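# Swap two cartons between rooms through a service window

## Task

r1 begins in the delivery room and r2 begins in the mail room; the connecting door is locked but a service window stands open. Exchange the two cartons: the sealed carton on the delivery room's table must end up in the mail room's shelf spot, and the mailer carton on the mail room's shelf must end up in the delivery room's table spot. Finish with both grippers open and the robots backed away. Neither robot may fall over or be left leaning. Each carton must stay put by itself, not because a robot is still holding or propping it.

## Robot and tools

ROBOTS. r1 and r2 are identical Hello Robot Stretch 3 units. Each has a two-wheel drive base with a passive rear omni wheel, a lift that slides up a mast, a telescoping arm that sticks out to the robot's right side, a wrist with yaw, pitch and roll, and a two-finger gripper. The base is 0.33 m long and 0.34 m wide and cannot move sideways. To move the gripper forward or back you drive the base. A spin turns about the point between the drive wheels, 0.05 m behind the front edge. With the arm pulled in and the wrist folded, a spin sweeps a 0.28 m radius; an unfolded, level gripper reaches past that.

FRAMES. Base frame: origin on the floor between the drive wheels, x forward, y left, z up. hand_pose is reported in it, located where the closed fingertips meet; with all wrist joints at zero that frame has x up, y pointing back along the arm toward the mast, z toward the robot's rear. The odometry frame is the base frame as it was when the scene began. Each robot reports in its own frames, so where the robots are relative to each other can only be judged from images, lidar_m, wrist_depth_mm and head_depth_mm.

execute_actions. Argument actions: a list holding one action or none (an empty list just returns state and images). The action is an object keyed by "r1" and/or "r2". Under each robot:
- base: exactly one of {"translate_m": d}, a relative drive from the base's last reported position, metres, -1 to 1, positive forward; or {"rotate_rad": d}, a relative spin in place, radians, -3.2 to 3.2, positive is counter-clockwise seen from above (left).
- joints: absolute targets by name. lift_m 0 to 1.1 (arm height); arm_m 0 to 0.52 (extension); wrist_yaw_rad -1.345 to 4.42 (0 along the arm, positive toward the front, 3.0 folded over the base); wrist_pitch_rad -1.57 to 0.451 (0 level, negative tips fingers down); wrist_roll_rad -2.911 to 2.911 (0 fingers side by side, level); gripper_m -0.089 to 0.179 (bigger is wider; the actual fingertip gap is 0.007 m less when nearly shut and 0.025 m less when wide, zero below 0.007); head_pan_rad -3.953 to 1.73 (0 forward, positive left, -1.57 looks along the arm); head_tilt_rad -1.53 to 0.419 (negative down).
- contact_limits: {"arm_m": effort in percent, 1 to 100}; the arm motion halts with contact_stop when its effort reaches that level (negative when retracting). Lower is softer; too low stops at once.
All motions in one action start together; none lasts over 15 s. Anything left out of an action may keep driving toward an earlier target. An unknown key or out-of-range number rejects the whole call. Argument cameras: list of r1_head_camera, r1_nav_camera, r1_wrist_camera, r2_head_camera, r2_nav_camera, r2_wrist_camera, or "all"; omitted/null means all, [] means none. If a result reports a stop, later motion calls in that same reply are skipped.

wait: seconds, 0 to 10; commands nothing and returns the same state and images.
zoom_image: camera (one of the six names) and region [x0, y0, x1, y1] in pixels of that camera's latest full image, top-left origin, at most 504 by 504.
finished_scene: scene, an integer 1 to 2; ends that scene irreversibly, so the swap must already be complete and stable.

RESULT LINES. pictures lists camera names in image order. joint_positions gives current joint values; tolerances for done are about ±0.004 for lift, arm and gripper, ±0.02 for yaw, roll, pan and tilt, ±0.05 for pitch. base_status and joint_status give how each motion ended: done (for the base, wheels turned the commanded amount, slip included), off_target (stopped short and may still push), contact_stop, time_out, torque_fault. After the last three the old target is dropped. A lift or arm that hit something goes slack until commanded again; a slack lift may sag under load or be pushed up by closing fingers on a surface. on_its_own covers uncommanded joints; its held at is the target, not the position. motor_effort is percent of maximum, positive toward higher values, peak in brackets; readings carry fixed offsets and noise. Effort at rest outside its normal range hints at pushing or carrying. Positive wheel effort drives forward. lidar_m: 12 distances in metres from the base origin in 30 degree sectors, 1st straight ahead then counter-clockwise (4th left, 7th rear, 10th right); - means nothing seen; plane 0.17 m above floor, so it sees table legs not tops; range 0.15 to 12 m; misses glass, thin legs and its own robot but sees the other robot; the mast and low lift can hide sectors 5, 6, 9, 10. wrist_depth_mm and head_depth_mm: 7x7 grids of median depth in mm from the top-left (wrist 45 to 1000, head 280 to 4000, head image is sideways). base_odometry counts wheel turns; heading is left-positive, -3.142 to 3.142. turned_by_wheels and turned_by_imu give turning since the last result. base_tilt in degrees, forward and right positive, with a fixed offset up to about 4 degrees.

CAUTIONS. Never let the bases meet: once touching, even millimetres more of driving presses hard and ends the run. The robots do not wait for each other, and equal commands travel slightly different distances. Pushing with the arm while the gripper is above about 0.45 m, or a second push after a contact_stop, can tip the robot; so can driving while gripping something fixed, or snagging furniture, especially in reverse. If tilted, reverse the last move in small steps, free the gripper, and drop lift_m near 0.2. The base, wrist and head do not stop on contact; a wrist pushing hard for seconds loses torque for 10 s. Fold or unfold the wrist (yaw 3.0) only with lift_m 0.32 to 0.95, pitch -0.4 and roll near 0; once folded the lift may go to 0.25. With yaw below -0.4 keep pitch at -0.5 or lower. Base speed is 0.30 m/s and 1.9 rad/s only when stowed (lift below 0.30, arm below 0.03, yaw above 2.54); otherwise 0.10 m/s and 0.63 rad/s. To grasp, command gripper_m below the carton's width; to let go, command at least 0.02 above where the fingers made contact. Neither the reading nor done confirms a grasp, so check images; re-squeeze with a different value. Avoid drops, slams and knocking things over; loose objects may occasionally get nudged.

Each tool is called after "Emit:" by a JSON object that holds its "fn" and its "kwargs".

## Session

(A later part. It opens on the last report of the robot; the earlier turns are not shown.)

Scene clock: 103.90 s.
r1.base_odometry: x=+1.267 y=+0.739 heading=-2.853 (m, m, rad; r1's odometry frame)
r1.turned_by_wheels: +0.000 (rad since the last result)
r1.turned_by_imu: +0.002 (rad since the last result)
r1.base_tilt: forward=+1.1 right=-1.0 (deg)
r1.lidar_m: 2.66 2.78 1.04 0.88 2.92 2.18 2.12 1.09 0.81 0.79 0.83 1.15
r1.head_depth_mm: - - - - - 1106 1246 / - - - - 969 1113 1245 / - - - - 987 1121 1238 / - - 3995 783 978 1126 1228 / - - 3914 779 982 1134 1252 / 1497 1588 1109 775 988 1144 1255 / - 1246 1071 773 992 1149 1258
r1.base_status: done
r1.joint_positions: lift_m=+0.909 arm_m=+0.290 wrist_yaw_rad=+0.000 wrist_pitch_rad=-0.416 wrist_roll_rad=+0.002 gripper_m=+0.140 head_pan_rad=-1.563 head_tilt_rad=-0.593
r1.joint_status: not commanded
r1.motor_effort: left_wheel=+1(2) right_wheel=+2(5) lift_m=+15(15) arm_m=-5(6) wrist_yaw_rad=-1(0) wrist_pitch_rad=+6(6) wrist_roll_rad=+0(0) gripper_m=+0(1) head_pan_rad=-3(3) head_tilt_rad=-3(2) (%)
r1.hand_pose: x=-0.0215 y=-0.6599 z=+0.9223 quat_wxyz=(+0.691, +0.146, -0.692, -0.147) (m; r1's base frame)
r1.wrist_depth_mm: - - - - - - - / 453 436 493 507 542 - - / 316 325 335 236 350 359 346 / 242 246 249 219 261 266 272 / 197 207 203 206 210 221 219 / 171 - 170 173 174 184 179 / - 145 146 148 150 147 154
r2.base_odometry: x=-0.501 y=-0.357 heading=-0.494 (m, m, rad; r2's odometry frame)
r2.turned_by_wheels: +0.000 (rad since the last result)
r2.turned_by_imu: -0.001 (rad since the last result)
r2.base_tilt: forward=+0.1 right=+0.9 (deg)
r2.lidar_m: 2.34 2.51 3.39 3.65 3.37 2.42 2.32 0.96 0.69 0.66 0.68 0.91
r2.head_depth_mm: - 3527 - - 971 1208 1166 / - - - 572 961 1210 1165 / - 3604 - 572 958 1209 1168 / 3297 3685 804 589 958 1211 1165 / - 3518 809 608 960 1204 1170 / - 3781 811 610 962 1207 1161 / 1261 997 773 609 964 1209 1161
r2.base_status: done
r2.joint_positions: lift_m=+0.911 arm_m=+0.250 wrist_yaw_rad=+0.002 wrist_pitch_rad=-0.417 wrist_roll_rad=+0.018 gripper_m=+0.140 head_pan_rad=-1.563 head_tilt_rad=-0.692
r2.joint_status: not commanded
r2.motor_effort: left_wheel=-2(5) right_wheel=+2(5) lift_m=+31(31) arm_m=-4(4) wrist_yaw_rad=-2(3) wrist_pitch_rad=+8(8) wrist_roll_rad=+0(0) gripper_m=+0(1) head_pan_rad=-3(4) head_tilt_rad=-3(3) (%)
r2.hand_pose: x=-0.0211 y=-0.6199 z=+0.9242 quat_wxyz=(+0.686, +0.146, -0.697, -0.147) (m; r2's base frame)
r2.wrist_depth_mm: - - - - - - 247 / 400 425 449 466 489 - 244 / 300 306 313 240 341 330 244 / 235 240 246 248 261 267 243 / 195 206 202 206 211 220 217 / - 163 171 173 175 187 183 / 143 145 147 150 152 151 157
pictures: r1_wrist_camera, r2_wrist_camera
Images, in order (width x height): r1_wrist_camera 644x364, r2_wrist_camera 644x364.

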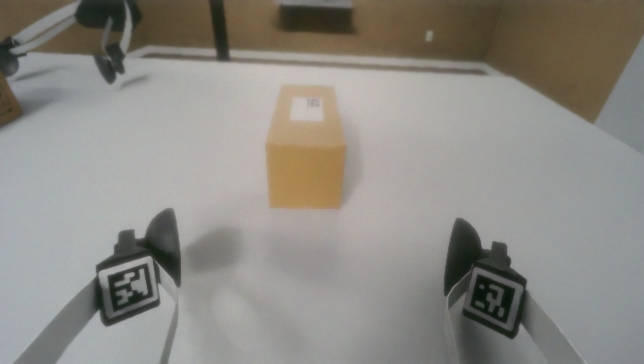

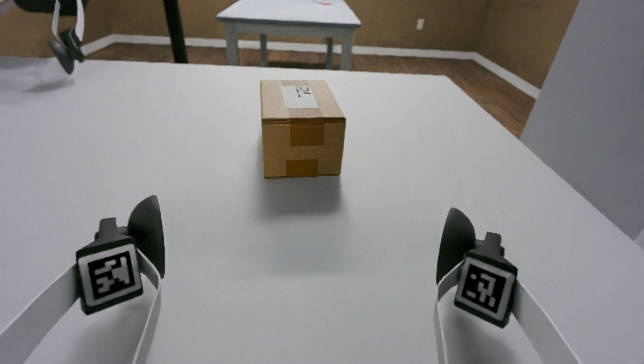

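Emit:
{"fn": "execute_actions", "kwargs": {"actions": [{"r1":{"base":{"translate_m":0.009},"joints":{"arm_m":0.42}},"r2":{"base":{"translate_m":0.004},"joints":{"arm_m":0.40}}}], "cameras": ["r1_wrist_camera","r2_wrist_camera"]}}

Emit:
{"fn": "execute_actions", "kwargs": {"actions": [{"r1":{"joints":{"gripper_m":0.022}},"r2":{"joints":{"gripper_m":0.036}}}], "cameras": ["r1_wrist_camera","r2_wrist_camera"]}}

Emit:
{"fn": "execute_actions", "kwargs": {"actions": [{"r1":{"joints":{"lift_m":0.945}},"r2":{"joints":{"lift_m":0.945}}}], "cameras": ["r1_wrist_camera","r2_wrist_camera"]}}

Scene clock: 107.97 s.
r1.base_odometry: x=+1.259 y=+0.736 heading=-2.853 (m, m, rad; r1's odometry frame)
r1.turned_by_wheels: +0.000 (rad since the last result)
r1.turned_by_imu: +0.001 (rad since the last result)
r1.base_tilt: forward=+1.1 right=-1.0 (deg)
r1.lidar_m: 2.66 2.78 1.04 0.88 2.94 2.19 2.13 1.08 0.81 0.79 0.82 1.15
r1.head_depth_mm: - - - - - 1133 1242 / - - - 755 968 1115 1243 / - - - 718 969 1121 1236 / - - - 748 976 1123 1240 / - - - 779 978 1134 1246 / - 1617 1699 777 985 1143 1255 / - 1213 927 773 994 1149 1258
r1.base_status: done
r1.joint_positions: lift_m=+0.909 arm_m=+0.420 wrist_yaw_rad=+0.000 wrist_pitch_rad=-0.416 wrist_roll_rad=+0.002 gripper_m=+0.140 head_pan_rad=-1.563 head_tilt_rad=-0.593
r1.joint_status: all done
r1.motor_effort: left_wheel=+0(0) right_wheel=+2(9) lift_m=+15(16) arm_m=+4(6) wrist_yaw_rad=+0(0) wrist_pitch_rad=+5(6) wrist_roll_rad=+0(0) gripper_m=+0(0) head_pan_rad=-3(3) head_tilt_rad=-3(2) (%)
r1.hand_pose: x=-0.0215 y=-0.7892 z=+0.9223 quat_wxyz=(+0.691, +0.146, -0.692, -0.147) (m; r1's base frame)
r1.wrist_depth_mm: - - - - - - - / 454 - - - - - - / 315 326 331 339 347 356 374 / 243 248 248 163 261 266 275 / 196 207 195 131 210 221 215 / 171 - 158 109 168 183 178 / - 144 98 97 145 147 153
r2.base_odometry: x=-0.498 y=-0.359 heading=-0.494 (m, m, rad; r2's odometry frame)
r2.turned_by_wheels: +0.000 (rad since the last result)
r2.turned_by_imu: -0.001 (rad since the last result)
r2.base_tilt: forward=+0.0 right=+0.9 (deg)
r2.lidar_m: 2.34 2.50 3.37 3.65 3.41 2.41 2.32 0.96 0.69 0.66 0.68 0.92
r2.head_depth_mm: - 3733 - - 984 1208 1164 / - - 744 611 964 1213 1168 / - 3730 - 612 963 1206 1161 / 3189 3883 773 610 958 1205 1167 / - 3514 805 611 961 1208 1158 / - 3691 808 608 964 1201 1167 / 1314 885 770 610 965 1209 1163
r2.base_status: done
r2.joint_positions: lift_m=+0.911 arm_m=+0.400 wrist_yaw_rad=+0.002 wrist_pitch_rad=-0.417 wrist_roll_rad=+0.018 gripper_m=+0.140 head_pan_rad=-1.563 head_tilt_rad=-0.692
r2.joint_status: all done
r2.motor_effort: left_wheel=-2(2) right_wheel=+1(6) lift_m=+31(30) arm_m=+4(8) wrist_yaw_rad=-3(2) wrist_pitch_rad=+8(8) wrist_roll_rad=+0(0) gripper_m=+1(0) head_pan_rad=-5(3) head_tilt_rad=-4(3) (%)
r2.hand_pose: x=-0.0211 y=-0.7692 z=+0.9242 quat_wxyz=(+0.686, +0.146, -0.697, -0.147) (m; r2's base frame)
r2.wrist_depth_mm: - - - - - - - / - - - - - - - / 298 307 317 328 339 - - / 234 239 225 170 260 265 - / 194 205 136 133 210 219 220 / - 162 114 112 171 187 183 / 142 145 110 115 150 151 157
pictures: r1_wrist_camera, r2_wrist_camera
Images, in order (width x height): r1_wrist_camera 644x364, r2_wrist_camera 644x364.

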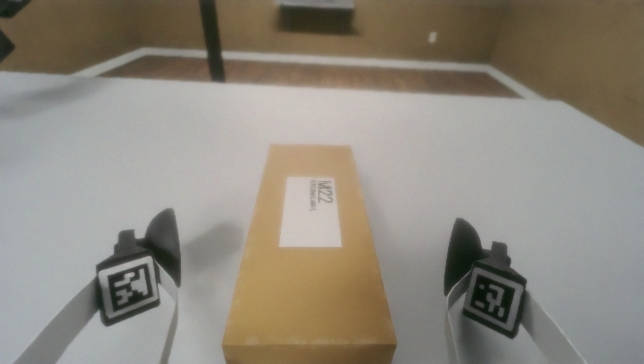

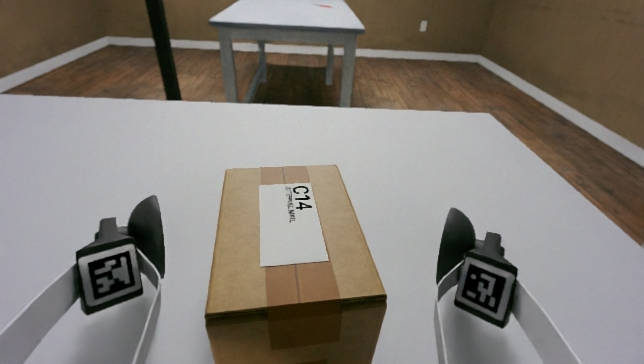

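Scene clock: 109.63 s.
r1.base_odometry: x=+1.259 y=+0.736 heading=-2.853 (m, m, rad; r1's odometry frame)
r1.turned_by_wheels: +0.000 (rad since the last result)
r1.turned_by_imu: +0.000 (rad since the last result)
r1.base_tilt: forward=+1.1 right=-1.0 (deg)
r1.lidar_m: 2.65 2.78 1.04 0.87 2.94 2.19 2.13 1.08 0.81 0.79 0.82 1.15
r1.head_depth_mm: - - - - - 1133 1237 / - - - 752 964 1115 1245 / - - - 717 970 1120 1242 / - - - 746 977 1124 1240 / - - 3985 775 984 1134 1249 / - 1607 1707 776 988 1146 1259 / - 1217 933 775 995 1150 1260
r1.base_status: not commanded
r1.joint_positions: lift_m=+0.909 arm_m=+0.420 wrist_yaw_rad=+0.000 wrist_pitch_rad=-0.416 wrist_roll_rad=+0.002 gripper_m=+0.023 head_pan_rad=-1.563 head_tilt_rad=-0.593
r1.joint_status: all done
r1.motor_effort: left_wheel=+0(0) right_wheel=+2(2) lift_m=+15(16) arm_m=+4(5) wrist_yaw_rad=+0(0) wrist_pitch_rad=+6(6) wrist_roll_rad=+0(0) gripper_m=-20(94) head_pan_rad=-4(3) head_tilt_rad=-3(3) (%)
r1.hand_pose: x=-0.0215 y=-0.7892 z=+0.9223 quat_wxyz=(+0.691, +0.146, -0.692, -0.147) (m; r1's base frame)
r1.wrist_depth_mm: - - - - - - - / 458 - - - - - - / 317 322 333 340 354 361 369 / 242 247 251 163 261 268 272 / 197 199 141 131 216 212 215 / 166 171 112 110 118 178 179 / 143 145 98 96 145 151 153
r2.base_odometry: x=-0.498 y=-0.359 heading=-0.494 (m, m, rad; r2's odometry frame)
r2.turned_by_wheels: +0.000 (rad since the last result)
r2.turned_by_imu: +0.000 (rad since the last result)
r2.base_tilt: forward=+0.0 right=+0.9 (deg)
r2.lidar_m: 2.34 2.51 3.37 3.64 3.39 2.42 2.32 0.96 0.69 0.66 0.68 0.92
r2.head_depth_mm: - 3839 - - 993 1203 1164 / - - 740 612 960 1209 1164 / - 3771 - 611 959 1208 1163 / 3210 3895 772 610 963 1211 1158 / - 3504 813 609 960 1211 1168 / - 3734 807 608 967 1205 1159 / 1310 870 772 609 963 1206 1164
r2.base_status: not commanded
r2.joint_positions: lift_m=+0.911 arm_m=+0.400 wrist_yaw_rad=+0.002 wrist_pitch_rad=-0.417 wrist_roll_rad=+0.018 gripper_m=+0.037 head_pan_rad=-1.563 head_tilt_rad=-0.692
r2.joint_status: all done
r2.motor_effort: left_wheel=-2(2) right_wheel=+1(1) lift_m=+31(31) arm_m=+4(4) wrist_yaw_rad=-2(2) wrist_pitch_rad=+8(8) wrist_roll_rad=+0(0) gripper_m=-22(96) head_pan_rad=-4(3) head_tilt_rad=-4(3) (%)
r2.hand_pose: x=-0.0211 y=-0.7692 z=+0.9242 quat_wxyz=(+0.686, +0.146, -0.697, -0.147) (m; r2's base frame)
r2.wrist_depth_mm: - - - - - - - / - - - - - - - / 297 307 317 328 343 - - / 235 239 224 170 259 267 - / 194 202 131 133 217 215 220 / 164 162 111 112 165 180 182 / - 144 109 114 148 155 156
pictures: r1_wrist_camera, r2_wrist_camera
Images, in order (width x height): r1_wrist_camera 644x364, r2_wrist_camera 644x364.

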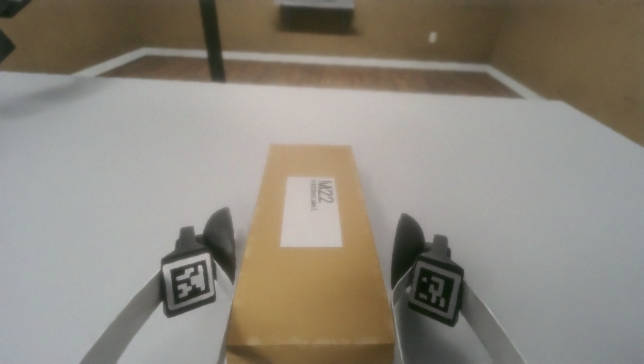

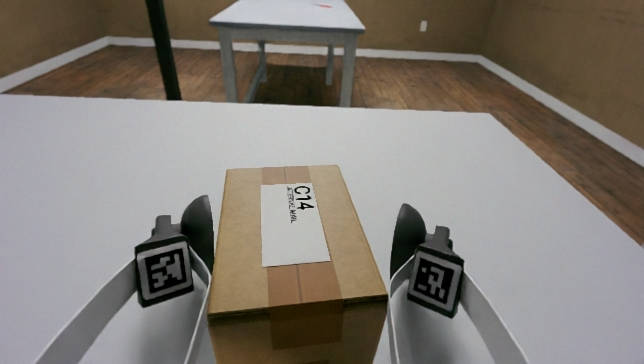

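Scene clock: 110.77 s.
r1.base_odometry: x=+1.259 y=+0.736 heading=-2.853 (m, m, rad; r1's odometry frame)
r1.turned_by_wheels: +0.000 (rad since the last result)
r1.turned_by_imu: +0.000 (rad since the last result)
r1.base_tilt: forward=+1.1 right=-1.0 (deg)
r1.lidar_m: 2.66 2.78 1.04 0.87 2.94 2.19 2.13 1.09 0.81 0.79 0.82 1.15
r1.head_depth_mm: - - - - 964 1108 1247 / - - - 771 966 1117 1242 / - - - 750 972 1118 1240 / - - - 749 976 1128 1235 / - - - 782 983 1133 1248 / - 1648 1712 778 986 1138 1255 / - 955 917 773 995 1150 1256
r1.base_status: not commanded
r1.joint_positions: lift_m=+0.945 arm_m=+0.420 wrist_yaw_rad=+0.000 wrist_pitch_rad=-0.421 wrist_roll_rad=+0.002 gripper_m=+0.023 head_pan_rad=-1.563 head_tilt_rad=-0.593
r1.joint_status: all done
r1.motor_effort: left_wheel=+1(1) right_wheel=+2(2) lift_m=+25(23) arm_m=+3(4) wrist_yaw_rad=+0(1) wrist_pitch_rad=+8(8) wrist_roll_rad=+0(0) gripper_m=-18(19) head_pan_rad=-3(3) head_tilt_rad=-2(2) (%)
r1.hand_pose: x=-0.0215 y=-0.7886 z=+0.9566 quat_wxyz=(+0.691, +0.148, -0.692, -0.148) (m; r1's base frame)
r1.wrist_depth_mm: - - - - - - - / - - - - - - - / 390 395 410 419 429 444 - / 299 303 309 316 323 330 338 / 241 246 251 157 266 263 268 / 205 212 122 117 201 218 222 / 176 179 100 95 180 186 189
r2.base_odometry: x=-0.498 y=-0.359 heading=-0.494 (m, m, rad; r2's odometry frame)
r2.turned_by_wheels: +0.000 (rad since the last result)
r2.turned_by_imu: +0.000 (rad since the last result)
r2.base_tilt: forward=+0.0 right=+0.9 (deg)
r2.lidar_m: 2.33 2.51 3.39 3.66 3.40 2.41 2.33 0.96 0.69 0.66 0.68 0.92
r2.head_depth_mm: - - - 591 962 1212 1165 / - - 776 612 961 1200 1165 / - - 742 610 961 1211 1171 / 3267 3828 775 611 960 1206 1164 / - 3516 811 610 964 1216 1161 / - 3720 809 611 964 1206 1165 / 1198 872 772 608 960 1211 1161
r2.base_status: not commanded
r2.joint_positions: lift_m=+0.945 arm_m=+0.400 wrist_yaw_rad=+0.002 wrist_pitch_rad=-0.421 wrist_roll_rad=+0.018 gripper_m=+0.043 head_pan_rad=-1.563 head_tilt_rad=-0.692
r2.joint_status: all done
r2.on_its_own: gripper_m is held at +0.042, not at your +0.036, by its stall guard, which is not easing now
r2.motor_effort: left_wheel=-2(2) right_wheel=+1(1) lift_m=+46(50) arm_m=+4(4) wrist_yaw_rad=-2(3) wrist_pitch_rad=+10(10) wrist_roll_rad=+0(0) gripper_m=-19(21) head_pan_rad=-3(4) head_tilt_rad=-3(3) (%)
r2.hand_pose: x=-0.0211 y=-0.7687 z=+0.9568 quat_wxyz=(+0.686, +0.147, -0.697, -0.149) (m; r2's base frame)
r2.wrist_depth_mm: - - - - - - - / - - - - - - - / 364 372 381 - - - - / 286 294 292 299 317 340 - / 236 244 136 137 265 262 - / 201 203 112 113 162 222 222 / - 177 108 113 182 189 193
pictures: r1_wrist_camera, r2_wrist_camera
Images, in order (width x height): r1_wrist_camera 644x364, r2_wrist_camera 644x364.

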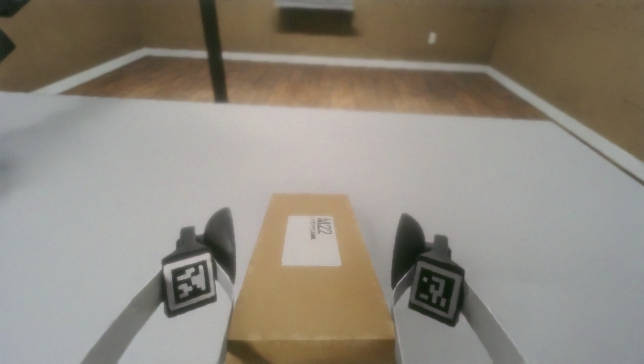

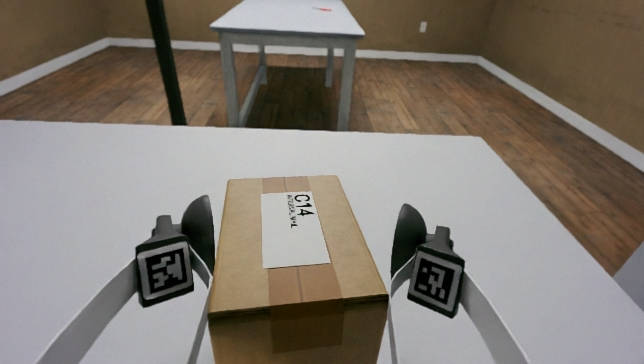

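Emit:
{"fn": "execute_actions", "kwargs": {"actions": [{"r1":{"joints":{"lift_m":0.909}},"r2":{"joints":{"arm_m":0.3}}}], "cameras": []}}

Emit:
{"fn": "execute_actions", "kwargs": {"actions": [{"r1":{"joints":{"gripper_m":0.10}},"r2":{"joints":{"arm_m":0.2}}}], "cameras": ["r1_wrist_camera"]}}

Emit:
{"fn": "execute_actions", "kwargs": {"actions": [{"r1":{"joints":{"arm_m":0.39}},"r2":{"base":{"rotate_rad":1.525},"joints":{"arm_m":0.0,"wrist_yaw_rad":2.62,"head_pan_rad":0,"head_tilt_rad":-0.4}}}], "cameras": ["r1_wrist_camera","r2_wrist_camera","r2_head_camera"]}}

Emit:
{"fn": "execute_actions", "kwargs": {"actions": [{"r1":{"joints":{"gripper_m":0.012}},"r2":{"base":{"translate_m":0.1},"joints":{"lift_m":0.8}}}], "cameras": ["r1_wrist_camera"]}}

Emit:
{"fn": "execute_actions", "kwargs": {"actions": [{"r1":{"joints":{"lift_m":0.945}},"r2":{"base":{"translate_m":0.1},"joints":{"lift_m":0.65}}}], "cameras": ["r1_wrist_camera"]}}

Scene clock: 116.00 s.
r1.base_odometry: x=+1.259 y=+0.736 heading=-2.853 (m, m, rad; r1's odometry frame)
r1.turned_by_wheels: +0.000 (rad since the last result)
r1.turned_by_imu: +0.001 (rad since the last result)
r1.base_tilt: forward=+1.1 right=-1.1 (deg)
r1.lidar_m: 2.65 2.78 1.04 0.88 2.93 2.19 2.13 1.09 0.82 0.78 0.82 1.15
r1.head_depth_mm: - - - - - 1132 1245 / - - - 754 968 1114 1241 / - - - 720 970 1119 1236 / - - - 747 977 1131 1240 / - - - 779 980 1135 1253 / - 1609 1102 778 985 1143 1254 / - 1051 976 774 993 1149 1261
r1.base_status: not commanded
r1.joint_positions: lift_m=+0.909 arm_m=+0.420 wrist_yaw_rad=+0.000 wrist_pitch_rad=-0.416 wrist_roll_rad=+0.002 gripper_m=+0.023 head_pan_rad=-1.563 head_tilt_rad=-0.593
r1.joint_status: all done
r1.motor_effort: left_wheel=+1(0) right_wheel=+2(2) lift_m=+15(22) arm_m=+4(4) wrist_yaw_rad=+0(0) wrist_pitch_rad=+6(8) wrist_roll_rad=+0(0) gripper_m=-19(20) head_pan_rad=-3(3) head_tilt_rad=-2(3) (%)
r1.hand_pose: x=-0.0215 y=-0.7893 z=+0.9224 quat_wxyz=(+0.691, +0.146, -0.692, -0.146) (m; r1's base frame)
r1.wrist_depth_mm: - - - - - - - / 458 - - - - - - / 318 328 331 340 352 358 375 / 243 247 250 164 261 267 273 / 196 201 141 131 216 212 216 / 166 172 112 110 115 177 180 / 143 144 99 97 145 152 153
r2.base_odometry: x=-0.498 y=-0.359 heading=-0.494 (m, m, rad; r2's odometry frame)
r2.turned_by_wheels: +0.000 (rad since the last result)
r2.turned_by_imu: -0.001 (rad since the last result)
r2.base_tilt: forward=+0.0 right=+0.8 (deg)
r2.lidar_m: 2.34 2.51 3.39 3.65 3.41 2.42 2.32 0.96 0.69 0.66 0.68 0.92
r2.head_depth_mm: - - - 591 962 1203 1169 / - - 742 611 959 1210 1174 / - 3625 - 610 957 1201 1168 / 3227 3867 771 609 961 1210 1169 / - 3546 807 609 966 1212 1161 / - 3735 812 609 965 1210 1167 / 1314 886 770 609 963 1215 1162
r2.base_status: not commanded
r2.joint_positions: lift_m=+0.945 arm_m=+0.300 wrist_yaw_rad=+0.002 wrist_pitch_rad=-0.421 wrist_roll_rad=+0.018 gripper_m=+0.043 head_pan_rad=-1.563 head_tilt_rad=-0.692
r2.joint_status: all done
r2.on_its_own: gripper_m is held at +0.042, not at your +0.036, by its stall guard, which is not easing now
r2.motor_effort: left_wheel=-2(2) right_wheel=+2(1) lift_m=+48(47) arm_m=-4(3) wrist_yaw_rad=-2(3) wrist_pitch_rad=+10(10) wrist_roll_rad=+0(0) gripper_m=-19(20) head_pan_rad=-5(4) head_tilt_rad=-4(3) (%)
r2.hand_pose: x=-0.0211 y=-0.6693 z=+0.9568 quat_wxyz=(+0.686, +0.147, -0.697, -0.149) (m; r2's base frame)
r2.wrist_depth_mm: - - - - - - - / - - - - - - 248 / 364 374 388 398 414 - 247 / 286 293 292 298 320 325 246 / 236 244 135 137 266 262 245 / 201 204 112 113 163 221 223 / - 176 107 113 183 189 192
pictures: none
No camera images: the call's "cameras" was empty. Leave "cameras" out to get every camera's image.

Scene clock: 117.97 s.
r1.base_odometry: x=+1.259 y=+0.736 heading=-2.853 (m, m, rad; r1's odometry frame)
r1.turned_by_wheels: +0.000 (rad since the last result)
r1.turned_by_imu: +0.001 (rad since the last result)
r1.base_tilt: forward=+1.1 right=-1.0 (deg)
r1.lidar_m: 2.66 2.77 1.04 0.87 2.93 2.19 2.13 1.09 0.81 0.79 0.82 1.15
r1.head_depth_mm: - - - - - 1133 1243 / - - - 752 964 1113 1240 / - - - 719 968 1124 1240 / - - - 745 976 1129 1239 / - - 3969 782 983 1138 1247 / - 1504 1103 776 993 1140 1255 / - - 1031 772 993 1153 1258
r1.base_status: not commanded
r1.joint_positions: lift_m=+0.909 arm_m=+0.420 wrist_yaw_rad=+0.000 wrist_pitch_rad=-0.416 wrist_roll_rad=+0.002 gripper_m=+0.100 head_pan_rad=-1.563 head_tilt_rad=-0.593
r1.joint_status: all done
r1.motor_effort: left_wheel=+0(0) right_wheel=+2(2) lift_m=+15(15) arm_m=+4(3) wrist_yaw_rad=+0(1) wrist_pitch_rad=+5(6) wrist_roll_rad=+0(0) gripper_m=+1(77) head_pan_rad=-3(3) head_tilt_rad=-3(2) (%)
r1.hand_pose: x=-0.0215 y=-0.7893 z=+0.9224 quat_wxyz=(+0.691, +0.146, -0.692, -0.146) (m; r1's base frame)
r1.wrist_depth_mm: 353 - - - - - - / 383 - - - - - - / 320 324 335 344 351 359 373 / 243 248 250 164 263 266 274 / 198 200 188 131 215 212 217 / 166 172 113 110 163 177 179 / 145 144 97 97 146 150 153
r2.base_odometry: x=-0.498 y=-0.359 heading=-0.494 (m, m, rad; r2's odometry frame)
r2.turned_by_wheels: +0.000 (rad since the last result)
r2.turned_by_imu: +0.000 (rad since the last result)
r2.base_tilt: forward=+0.0 right=+0.9 (deg)
r2.lidar_m: 2.34 2.51 3.36 3.66 3.39 2.42 2.32 0.96 0.69 0.66 0.68 0.91
r2.head_depth_mm: - 3763 - 591 956 1209 1164 / - - - 564 958 1200 1172 / - 3632 - 554 962 1208 1171 / 3191 3815 853 591 964 1202 1171 / - 3621 808 609 963 1203 1163 / - 3746 810 609 959 1200 1160 / 1313 884 777 609 964 1205 1157
r2.base_status: not commanded
r2.joint_positions: lift_m=+0.945 arm_m=+0.200 wrist_yaw_rad=+0.002 wrist_pitch_rad=-0.421 wrist_roll_rad=+0.018 gripper_m=+0.043 head_pan_rad=-1.563 head_tilt_rad=-0.692
r2.joint_status: all done
r2.on_its_own: gripper_m is held at +0.042, not at your +0.036, by its stall guard, which is not easing now
r2.motor_effort: left_wheel=-2(2) right_wheel=+1(1) lift_m=+47(47) arm_m=-4(7) wrist_yaw_rad=-2(2) wrist_pitch_rad=+10(10) wrist_roll_rad=+0(0) gripper_m=-19(19) head_pan_rad=-3(3) head_tilt_rad=-4(4) (%)
r2.hand_pose: x=-0.0211 y=-0.5693 z=+0.9567 quat_wxyz=(+0.686, +0.147, -0.697, -0.149) (m; r2's base frame)
r2.wrist_depth_mm: 409 - - - - - 252 / 462 517 545 - - - 251 / 346 375 384 400 417 366 251 / 286 295 292 296 316 320 262 / 238 245 135 137 265 264 283 / 202 204 112 113 163 222 224 / - 178 107 113 183 190 193
pictures: r1_wrist_camera
Images, in order (width x height): r1_wrist_camera 644x364.

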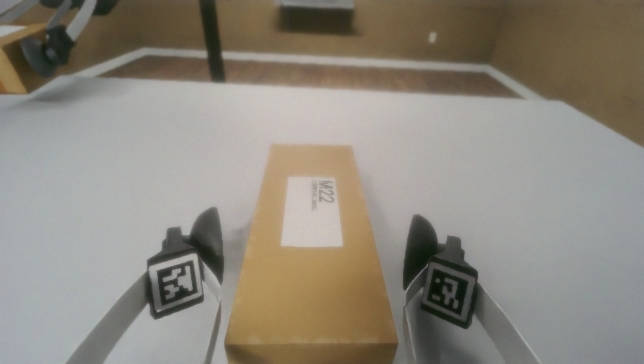

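Scene clock: 121.33 s.
r1.base_odometry: x=+1.259 y=+0.736 heading=-2.853 (m, m, rad; r1's odometry frame)
r1.turned_by_wheels: +0.000 (rad since the last result)
r1.turned_by_imu: +0.001 (rad since the last result)
r1.base_tilt: forward=+1.1 right=-1.0 (deg)
r1.lidar_m: 2.65 2.78 1.04 0.87 2.94 2.19 2.13 1.08 0.81 0.79 0.82 1.15
r1.head_depth_mm: - - - 885 - 1120 1243 / - - - 721 966 1115 1241 / - - - 715 971 1122 1245 / - - - 746 976 1127 1241 / - 1473 3995 782 979 1135 1249 / - - 1504 777 982 1139 1256 / - - 3926 775 993 1146 1255
r1.base_status: not commanded
r1.joint_positions: lift_m=+0.909 arm_m=+0.390 wrist_yaw_rad=+0.000 wrist_pitch_rad=-0.416 wrist_roll_rad=+0.002 gripper_m=+0.100 head_pan_rad=-1.563 head_tilt_rad=-0.593
r1.joint_status: all done
r1.motor_effort: left_wheel=+0(1) right_wheel=+2(2) lift_m=+15(15) arm_m=-5(5) wrist_yaw_rad=-1(1) wrist_pitch_rad=+6(5) wrist_roll_rad=+0(0) gripper_m=+0(0) head_pan_rad=-3(3) head_tilt_rad=-2(3) (%)
r1.hand_pose: x=-0.0215 y=-0.7599 z=+0.9224 quat_wxyz=(+0.691, +0.146, -0.692, -0.146) (m; r1's base frame)
r1.wrist_depth_mm: - - - - - - - / 457 474 - - - - - / 319 322 332 221 353 360 395 / 241 247 251 163 263 266 275 / 197 200 192 132 219 213 216 / 166 172 159 123 166 178 180 / 145 144 142 140 149 150 153
r2.base_odometry: x=-0.498 y=-0.359 heading=+1.031 (m, m, rad; r2's odometry frame)
r2.turned_by_wheels: +1.525 (rad since the last result)
r2.turned_by_imu: +1.533 (rad since the last result)
r2.base_tilt: forward=+0.0 right=+0.9 (deg)
r2.lidar_m: 3.66 3.57 2.46 2.31 1.02 0.71 0.66 0.68 0.87 2.01 2.48 3.23
r2.head_depth_mm: 3241 3499 3742 3339 2273 1712 1374 / 3178 3392 3686 3330 2244 1700 1368 / 3138 3383 3747 3270 2248 1702 1362 / 3092 3323 3629 3302 2241 1711 1364 / 3114 3353 3679 3292 2217 1704 1361 / 3155 3352 3603 3304 2195 1690 1360 / 3026 3301 3554 3223 2221 1682 1353
r2.base_status: done
r2.joint_positions: lift_m=+0.945 arm_m=+0.000 wrist_yaw_rad=+2.617 wrist_pitch_rad=-0.421 wrist_roll_rad=+0.018 gripper_m=+0.043 head_pan_rad=-0.007 head_tilt_rad=-0.409
r2.joint_status: all done
r2.on_its_own: gripper_m is held at +0.042, not at your +0.036, by its stall guard, which is not easing now
r2.motor_effort: left_wheel=-2(5) right_wheel=+2(7) lift_m=+47(47) arm_m=-4(11) wrist_yaw_rad=+2(3) wrist_pitch_rad=+10(10) wrist_roll_rad=+0(0) gripper_m=-19(19) head_pan_rad=+3(47) head_tilt_rad=+3(20) (%)
r2.hand_pose: x=+0.0910 y=+0.0485 z=+0.9567 quat_wxyz=(+0.322, +0.711, -0.039, +0.623) (m; r2's base frame)
r2.wrist_depth_mm: - - - - - - - / - - - - - - - / - - - - - - - / - - - - - - - / - - 135 137 - - - / - - 112 113 - - - / - - 107 113 - - -
pictures: r1_wrist_camera, r2_head_camera (sideways: a quarter turn clockwise sets it upright), r2_wrist_camera
Images, in order (width x height): r1_wrist_camera 644x364, r2_head_camera 896x504, r2_wrist_camera 644x364.

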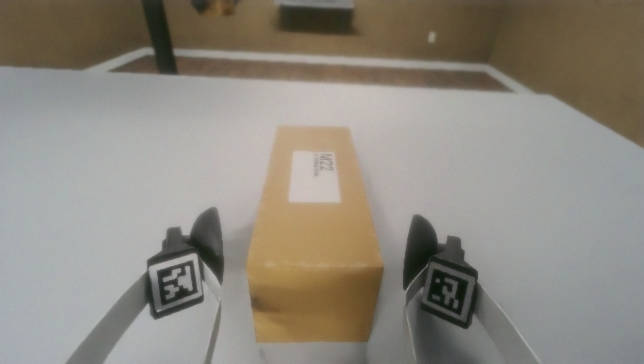

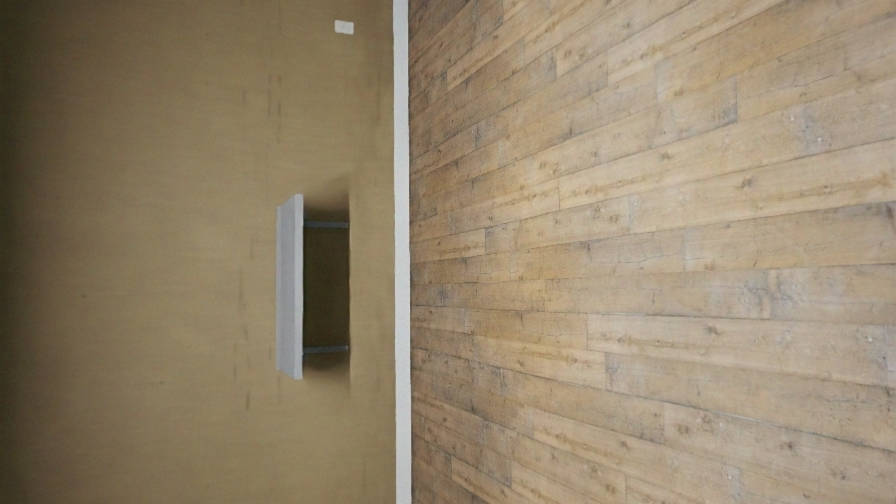

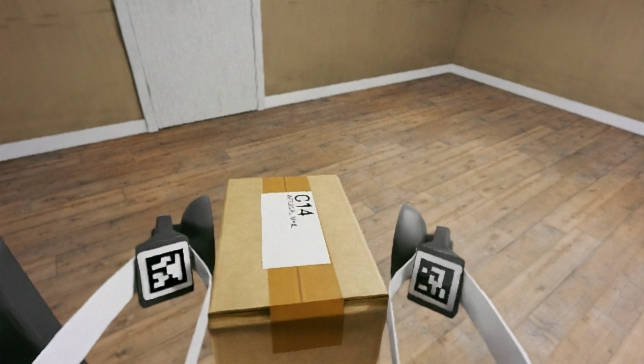

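Scene clock: 123.83 s.
r1.base_odometry: x=+1.259 y=+0.736 heading=-2.853 (m, m, rad; r1's odometry frame)
r1.turned_by_wheels: +0.000 (rad since the last result)
r1.turned_by_imu: +0.001 (rad since the last result)
r1.base_tilt: forward=+1.1 right=-1.0 (deg)
r1.lidar_m: 2.65 2.78 1.04 0.87 2.93 2.20 2.13 1.09 0.81 0.79 0.82 1.15
r1.head_depth_mm: - - - 884 - 1121 1247 / - - - 719 966 1114 1243 / - - - 718 973 1123 1243 / - - - 748 978 1125 1238 / - - 1613 780 980 1132 1242 / - 1484 1620 778 987 1141 1255 / - - 3906 772 992 1152 1258
r1.base_status: not commanded
r1.joint_positions: lift_m=+0.909 arm_m=+0.390 wrist_yaw_rad=-0.001 wrist_pitch_rad=-0.416 wrist_roll_rad=+0.002 gripper_m=+0.013 head_pan_rad=-1.563 head_tilt_rad=-0.593
r1.joint_status: all done
r1.motor_effort: left_wheel=+0(0) right_wheel=+3(2) lift_m=+16(15) arm_m=-6(5) wrist_yaw_rad=+0(1) wrist_pitch_rad=+6(5) wrist_roll_rad=+0(0) gripper_m=-14(88) head_pan_rad=-3(3) head_tilt_rad=-3(2) (%)
r1.hand_pose: x=-0.0216 y=-0.7599 z=+0.9224 quat_wxyz=(+0.691, +0.146, -0.692, -0.147) (m; r1's base frame)
r1.wrist_depth_mm: - - - - - - - / 456 468 891 - - - - / 315 326 334 322 354 356 394 / 242 247 250 164 262 268 273 / 196 199 190 132 217 212 217 / 165 168 127 125 - 176 179 / 143 144 145 141 149 152 152
r2.base_odometry: x=-0.446 y=-0.273 heading=+1.031 (m, m, rad; r2's odometry frame)
r2.turned_by_wheels: +0.000 (rad since the last result)
r2.turned_by_imu: +0.000 (rad since the last result)
r2.base_tilt: forward=+0.0 right=+0.8 (deg)
r2.lidar_m: 3.56 3.60 2.46 2.32 1.17 0.81 0.76 0.78 1.01 2.31 2.47 3.20
r2.head_depth_mm: 3128 3344 3657 3357 2263 1713 1376 / 3103 3337 3625 3330 2273 1716 1360 / 3094 3354 3619 3311 2261 1694 1369 / 3086 3249 3582 3352 2270 1707 1368 / 3031 3268 3598 3292 2254 1694 1349 / 3009 3269 3529 3291 2222 1677 1367 / 3010 3226 3447 3309 2247 1690 1348
r2.base_status: done
r2.joint_positions: lift_m=+0.800 arm_m=+0.000 wrist_yaw_rad=+2.617 wrist_pitch_rad=-0.421 wrist_roll_rad=+0.018 gripper_m=+0.043 head_pan_rad=-0.007 head_tilt_rad=-0.408
r2.joint_status: all done
r2.on_its_own: gripper_m is held at +0.042, not at your +0.036, by its stall guard, which is not easing now
r2.motor_effort: left_wheel=-2(4) right_wheel=+2(6) lift_m=+33(38) arm_m=-4(4) wrist_yaw_rad=+2(2) wrist_pitch_rad=+10(10) wrist_roll_rad=+0(0) gripper_m=-20(19) head_pan_rad=+3(3) head_tilt_rad=+3(3) (%)
r2.hand_pose: x=+0.0909 y=+0.0485 z=+0.8121 quat_wxyz=(+0.322, +0.711, -0.039, +0.623) (m; r2's base frame)
r2.wrist_depth_mm: - - - - - - - / - - - - - - - / - - - - - - - / - - - - - - - / - - 136 138 - - - / - - 112 113 - - - / - 940 107 113 961 - -
pictures: r1_wrist_camera
Images, in order (width x height): r1_wrist_camera 644x364.

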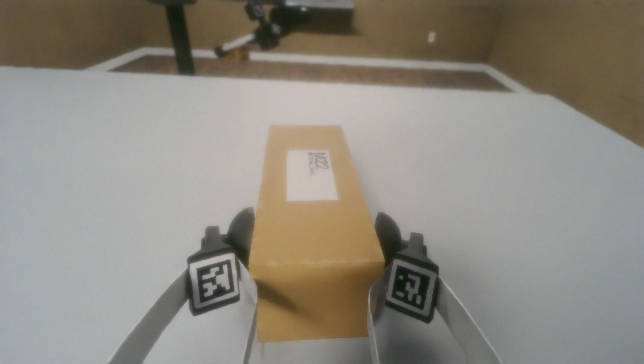

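Scene clock: 126.20 s.
r1.base_odometry: x=+1.259 y=+0.736 heading=-2.853 (m, m, rad; r1's odometry frame)
r1.turned_by_wheels: +0.000 (rad since the last result)
r1.turned_by_imu: +0.001 (rad since the last result)
r1.base_tilt: forward=+1.1 right=-1.0 (deg)
r1.lidar_m: 2.65 2.78 1.04 0.88 2.94 2.19 2.13 1.08 0.81 0.79 0.82 1.15
r1.head_depth_mm: - - - - 976 1111 1243 / - - - 754 965 1116 1241 / - - - 750 967 1122 1238 / - - 1723 749 974 1126 1242 / - - 1629 780 983 1136 1248 / - - 1536 780 988 1143 1262 / - - 3950 774 997 1152 1259
r1.base_status: not commanded
r1.joint_positions: lift_m=+0.945 arm_m=+0.390 wrist_yaw_rad=-0.001 wrist_pitch_rad=-0.424 wrist_roll_rad=+0.002 gripper_m=+0.013 head_pan_rad=-1.563 head_tilt_rad=-0.593
r1.joint_status: all done
r1.motor_effort: left_wheel=+1(0) right_wheel=+3(3) lift_m=+25(27) arm_m=-5(6) wrist_yaw_rad=+0(0) wrist_pitch_rad=+9(9) wrist_roll_rad=+0(0) gripper_m=-15(15) head_pan_rad=-3(3) head_tilt_rad=-2(3) (%)
r1.hand_pose: x=-0.0216 y=-0.7589 z=+0.9561 quat_wxyz=(+0.691, +0.149, -0.692, -0.149) (m; r1's base frame)
r1.wrist_depth_mm: - - - - - - - / - - - - - - - / 386 396 403 391 421 442 - / 300 305 307 166 321 325 333 / 243 246 234 132 258 262 267 / 202 206 124 125 - 217 220 / 177 178 175 145 183 187 189
r2.base_odometry: x=-0.395 y=-0.187 heading=+1.031 (m, m, rad; r2's odometry frame)
r2.turned_by_wheels: +0.000 (rad since the last result)
r2.turned_by_imu: +0.000 (rad since the last result)
r2.base_tilt: forward=+0.0 right=+0.8 (deg)
r2.lidar_m: 3.45 3.53 2.47 2.32 1.33 0.91 0.86 0.88 1.14 2.42 2.47 3.21
r2.head_depth_mm: 3049 3298 3509 3383 2291 1709 1377 / 2979 3234 3536 3364 2266 1696 1374 / 2955 3223 3430 3292 2250 1716 1359 / 3014 3202 3454 3345 2232 1697 1362 / 2931 3131 3420 3350 2250 1705 1359 / 2911 3160 3382 3284 2214 1698 1354 / 2922 3120 3369 3205 2235 1676 1358
r2.base_status: done
r2.joint_positions: lift_m=+0.650 arm_m=+0.000 wrist_yaw_rad=+2.617 wrist_pitch_rad=-0.421 wrist_roll_rad=+0.018 gripper_m=+0.043 head_pan_rad=-0.007 head_tilt_rad=-0.408
r2.joint_status: all done
r2.on_its_own: gripper_m is held at +0.042, not at your +0.036, by its stall guard, which is not easing now
r2.motor_effort: left_wheel=-2(4) right_wheel=+2(6) lift_m=+32(34) arm_m=-3(4) wrist_yaw_rad=+2(1) wrist_pitch_rad=+10(10) wrist_roll_rad=-1(0) gripper_m=-19(18) head_pan_rad=+3(4) head_tilt_rad=+3(3) (%)
r2.hand_pose: x=+0.0909 y=+0.0485 z=+0.6621 quat_wxyz=(+0.322, +0.711, -0.039, +0.623) (m; r2's base frame)
r2.wrist_depth_mm: - - - - - - - / - - - - - - - / - - - - - - - / - - - - - - - / - - 136 138 - - - / 894 894 112 113 515 974 - / - 787 107 113 809 819 856
pictures: r1_wrist_camera
Images, in order (width x height): r1_wrist_camera 644x364.

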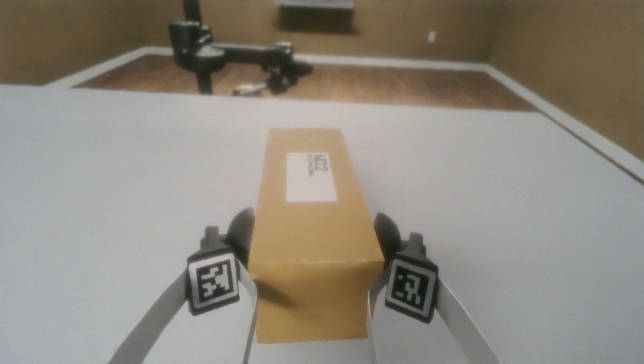

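Emit:
{"fn": "execute_actions", "kwargs": {"actions": [{"r1":{"base":{"translate_m":-0.45},"joints":{"arm_m":0.005,"wrist_yaw_rad":2.62,"gripper_m":0.004}},"r2":{"base":{"translate_m":0.45},"joints":{"lift_m":0.29}}}], "cameras": ["r1_wrist_camera"]}}

Emit:
{"fn": "execute_actions", "kwargs": {"actions": [{"r1":{"base":{"rotate_rad":1.57},"joints":{"lift_m":0.29,"head_pan_rad":-0.3}},"r2":{"base":{"translate_m":1.0}}}], "cameras": ["r1_wrist_camera","r1_nav_camera"]}}

Scene clock: 133.13 s.
r1.base_odometry: x=+1.690 y=+0.864 heading=-2.854 (m, m, rad; r1's odometry frame)
r1.turned_by_wheels: +0.000 (rad since the last result)
r1.turned_by_imu: +0.002 (rad since the last result)
r1.base_tilt: forward=+1.1 right=-1.1 (deg)
r1.lidar_m: 3.12 1.35 0.96 1.64 2.31 1.73 1.68 1.07 0.80 0.77 0.81 1.13
r1.head_depth_mm: 619 677 746 833 928 - - / 621 678 750 838 947 - - / 620 681 751 842 957 - - / 625 684 757 844 961 - - / 635 699 974 825 964 1070 1179 / - - 3971 779 971 1118 1232 / - - 2167 776 974 1129 1240
r1.base_status: done
r1.joint_positions: lift_m=+0.945 arm_m=+0.005 wrist_yaw_rad=+2.618 wrist_pitch_rad=-0.424 wrist_roll_rad=+0.002 gripper_m=+0.005 head_pan_rad=-1.563 head_tilt_rad=-0.593
r1.joint_status: all done
r1.motor_effort: left_wheel=+1(3) right_wheel=+3(4) lift_m=+25(25) arm_m=-6(8) wrist_yaw_rad=+2(5) wrist_pitch_rad=+9(9) wrist_roll_rad=+0(0) gripper_m=-18(58) head_pan_rad=-4(3) head_tilt_rad=-3(3) (%)
r1.hand_pose: x=+0.0905 y=+0.0434 z=+0.9561 quat_wxyz=(+0.323, +0.707, -0.035, +0.629) (m; r1's base frame)
r1.wrist_depth_mm: - - - - - - - / - - - - - - - / - - - - - - - / - - - 165 - - - / - - - 132 - - - / - - 127 125 - - - / - - - 145 - - -
r2.base_odometry: x=-0.163 y=+0.199 heading=+1.031 (m, m, rad; r2's odometry frame)
r2.turned_by_wheels: +0.000 (rad since the last result)
r2.turned_by_imu: +0.000 (rad since the last result)
r2.base_tilt: forward=+0.0 right=+0.8 (deg)
r2.lidar_m: 3.01 3.08 2.53 2.36 1.98 1.39 1.31 1.33 1.73 2.39 2.43 3.15
r2.head_depth_mm: 2634 2843 3093 3190 2251 1713 1368 / 2614 2818 3015 3158 2261 1704 1364 / 2593 2783 3018 3192 2273 1703 1358 / 2580 2798 2940 3179 2245 1705 1362 / 2573 2782 2946 3155 2226 1696 1359 / 2550 2680 2891 3090 2231 1688 1355 / 2535 2761 2964 3052 2233 1688 1357
r2.base_status: done
r2.joint_positions: lift_m=+0.290 arm_m=+0.000 wrist_yaw_rad=+2.617 wrist_pitch_rad=-0.422 wrist_roll_rad=+0.018 gripper_m=+0.043 head_pan_rad=-0.007 head_tilt_rad=-0.407
r2.joint_status: all done
r2.on_its_own: gripper_m is held at +0.042, not at your +0.036, by its stall guard, which is not easing now
r2.motor_effort: left_wheel=-2(6) right_wheel=+1(9) lift_m=+31(35) arm_m=-4(4) wrist_yaw_rad=+2(2) wrist_pitch_rad=+10(11) wrist_roll_rad=+0(0) gripper_m=-19(20) head_pan_rad=+3(4) head_tilt_rad=+3(2) (%)
r2.hand_pose: x=+0.0908 y=+0.0485 z=+0.3020 quat_wxyz=(+0.322, +0.711, -0.039, +0.623) (m; r2's base frame)
r2.wrist_depth_mm: - - - - - - - / - - - - - - - / 876 897 935 967 - - - / 700 691 697 713 770 783 783 / 565 589 136 138 639 622 634 / 491 - 112 113 306 533 534 / - - 106 113 436 459 455
pictures: r1_wrist_camera
Images, in order (width x height): r1_wrist_camera 644x364.

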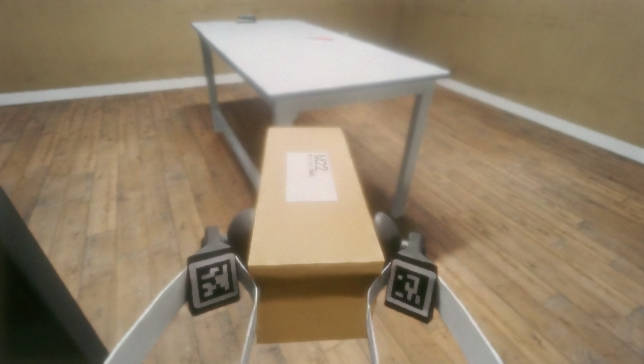

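Scene clock: 139.93 s.
r1.base_odometry: x=+1.690 y=+0.864 heading=-1.284 (m, m, rad; r1's odometry frame)
r1.turned_by_wheels: +1.570 (rad since the last result)
r1.turned_by_imu: +1.561 (rad since the last result)
r1.base_tilt: forward=+1.1 right=-1.0 (deg)
r1.lidar_m: 1.72 2.28 1.72 1.67 1.05 0.79 0.77 0.81 1.15 3.12 1.34 0.96
r1.head_depth_mm: 3443 3856 1676 1200 1957 1544 1275 / 3361 3700 1663 1131 1937 1539 1266 / 3198 3495 1632 1126 1491 1423 1272 / 3142 3377 1777 2498 1861 1536 1264 / 3062 3371 3239 2497 1930 1522 1265 / 3009 3294 3526 2589 1928 1523 1269 / 2916 3181 3408 2588 1903 1526 1261
r1.base_status: done
r1.joint_positions: lift_m=+0.290 arm_m=+0.005 wrist_yaw_rad=+2.618 wrist_pitch_rad=-0.425 wrist_roll_rad=+0.002 gripper_m=+0.005 head_pan_rad=-0.307 head_tilt_rad=-0.593
r1.joint_status: all done
r1.motor_effort: left_wheel=+0(3) right_wheel=+3(9) lift_m=+16(22) arm_m=-5(5) wrist_yaw_rad=+1(1) wrist_pitch_rad=+9(9) wrist_roll_rad=+0(0) gripper_m=-17(18) head_pan_rad=+3(44) head_tilt_rad=-2(2) (%)
r1.hand_pose: x=+0.0904 y=+0.0433 z=+0.3014 quat_wxyz=(+0.323, +0.707, -0.035, +0.629) (m; r1's base frame)
r1.wrist_depth_mm: - - - - - - - / - - - - - - - / 899 910 941 936 - - - / 696 713 727 166 756 772 778 / 572 587 550 132 616 616 631 / 494 484 127 125 - 520 529 / - - 418 145 432 440 445
r2.base_odometry: x=+0.351 y=+1.056 heading=+1.030 (m, m, rad; r2's odometry frame)
r2.turned_by_wheels: +0.000 (rad since the last result)
r2.turned_by_imu: +0.000 (rad since the last result)
r2.base_tilt: forward=+0.0 right=+0.8 (deg)
r2.lidar_m: 2.02 2.06 2.61 2.45 2.48 2.45 2.30 2.35 2.45 2.31 2.36 2.14
r2.head_depth_mm: 1732 1868 2033 2222 2248 1723 1368 / 1713 1869 2008 2197 2266 1711 1365 / 1695 1840 1979 2168 2263 1699 1354 / 1685 1817 1954 2172 2266 1691 1357 / 1691 1814 1927 2129 2269 1698 1366 / 1686 1802 1937 2126 2223 1685 1362 / 1675 1787 1929 2097 2219 1671 1354
r2.base_status: done
r2.joint_positions: lift_m=+0.290 arm_m=+0.000 wrist_yaw_rad=+2.617 wrist_pitch_rad=-0.422 wrist_roll_rad=+0.018 gripper_m=+0.043 head_pan_rad=-0.007 head_tilt_rad=-0.407
r2.joint_status: not commanded
r2.on_its_own: gripper_m is held at +0.042, not at your +0.036, by its stall guard, which is not easing now
r2.motor_effort: left_wheel=-2(7) right_wheel=+1(8) lift_m=+32(33) arm_m=-4(4) wrist_yaw_rad=+1(2) wrist_pitch_rad=+11(11) wrist_roll_rad=+0(0) gripper_m=-20(20) head_pan_rad=+3(4) head_tilt_rad=+3(2) (%)
r2.hand_pose: x=+0.0908 y=+0.0485 z=+0.3020 quat_wxyz=(+0.322, +0.711, -0.039, +0.623) (m; r2's base frame)
r2.wrist_depth_mm: - - - - - - - / - - - - - - - / 850 919 910 963 980 - - / 687 709 694 714 764 785 816 / 571 588 136 138 632 624 634 / 488 - 112 113 305 531 537 / - - 106 113 435 456 460
pictures: r1_nav_camera (sideways: a quarter turn counterclockwise sets it upright), r1_wrist_camera
Images, in order (width x height): r1_nav_camera 672x504, r1_wrist_camera 644x364.

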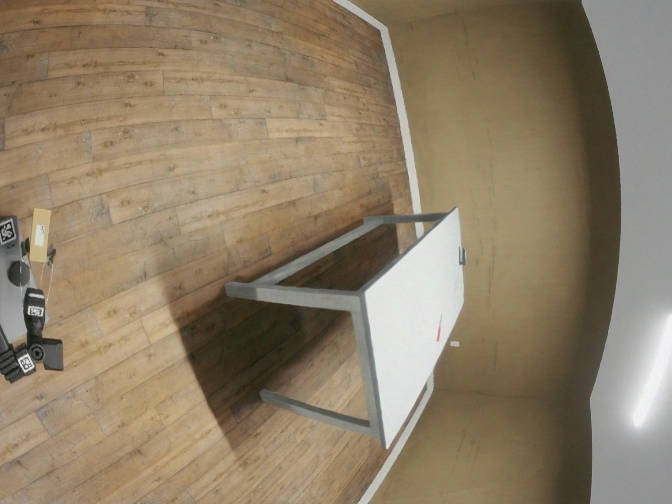

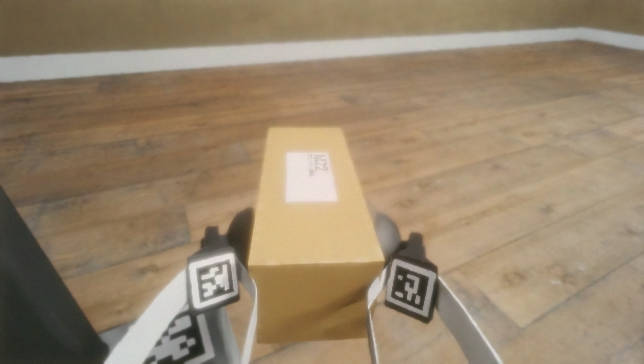

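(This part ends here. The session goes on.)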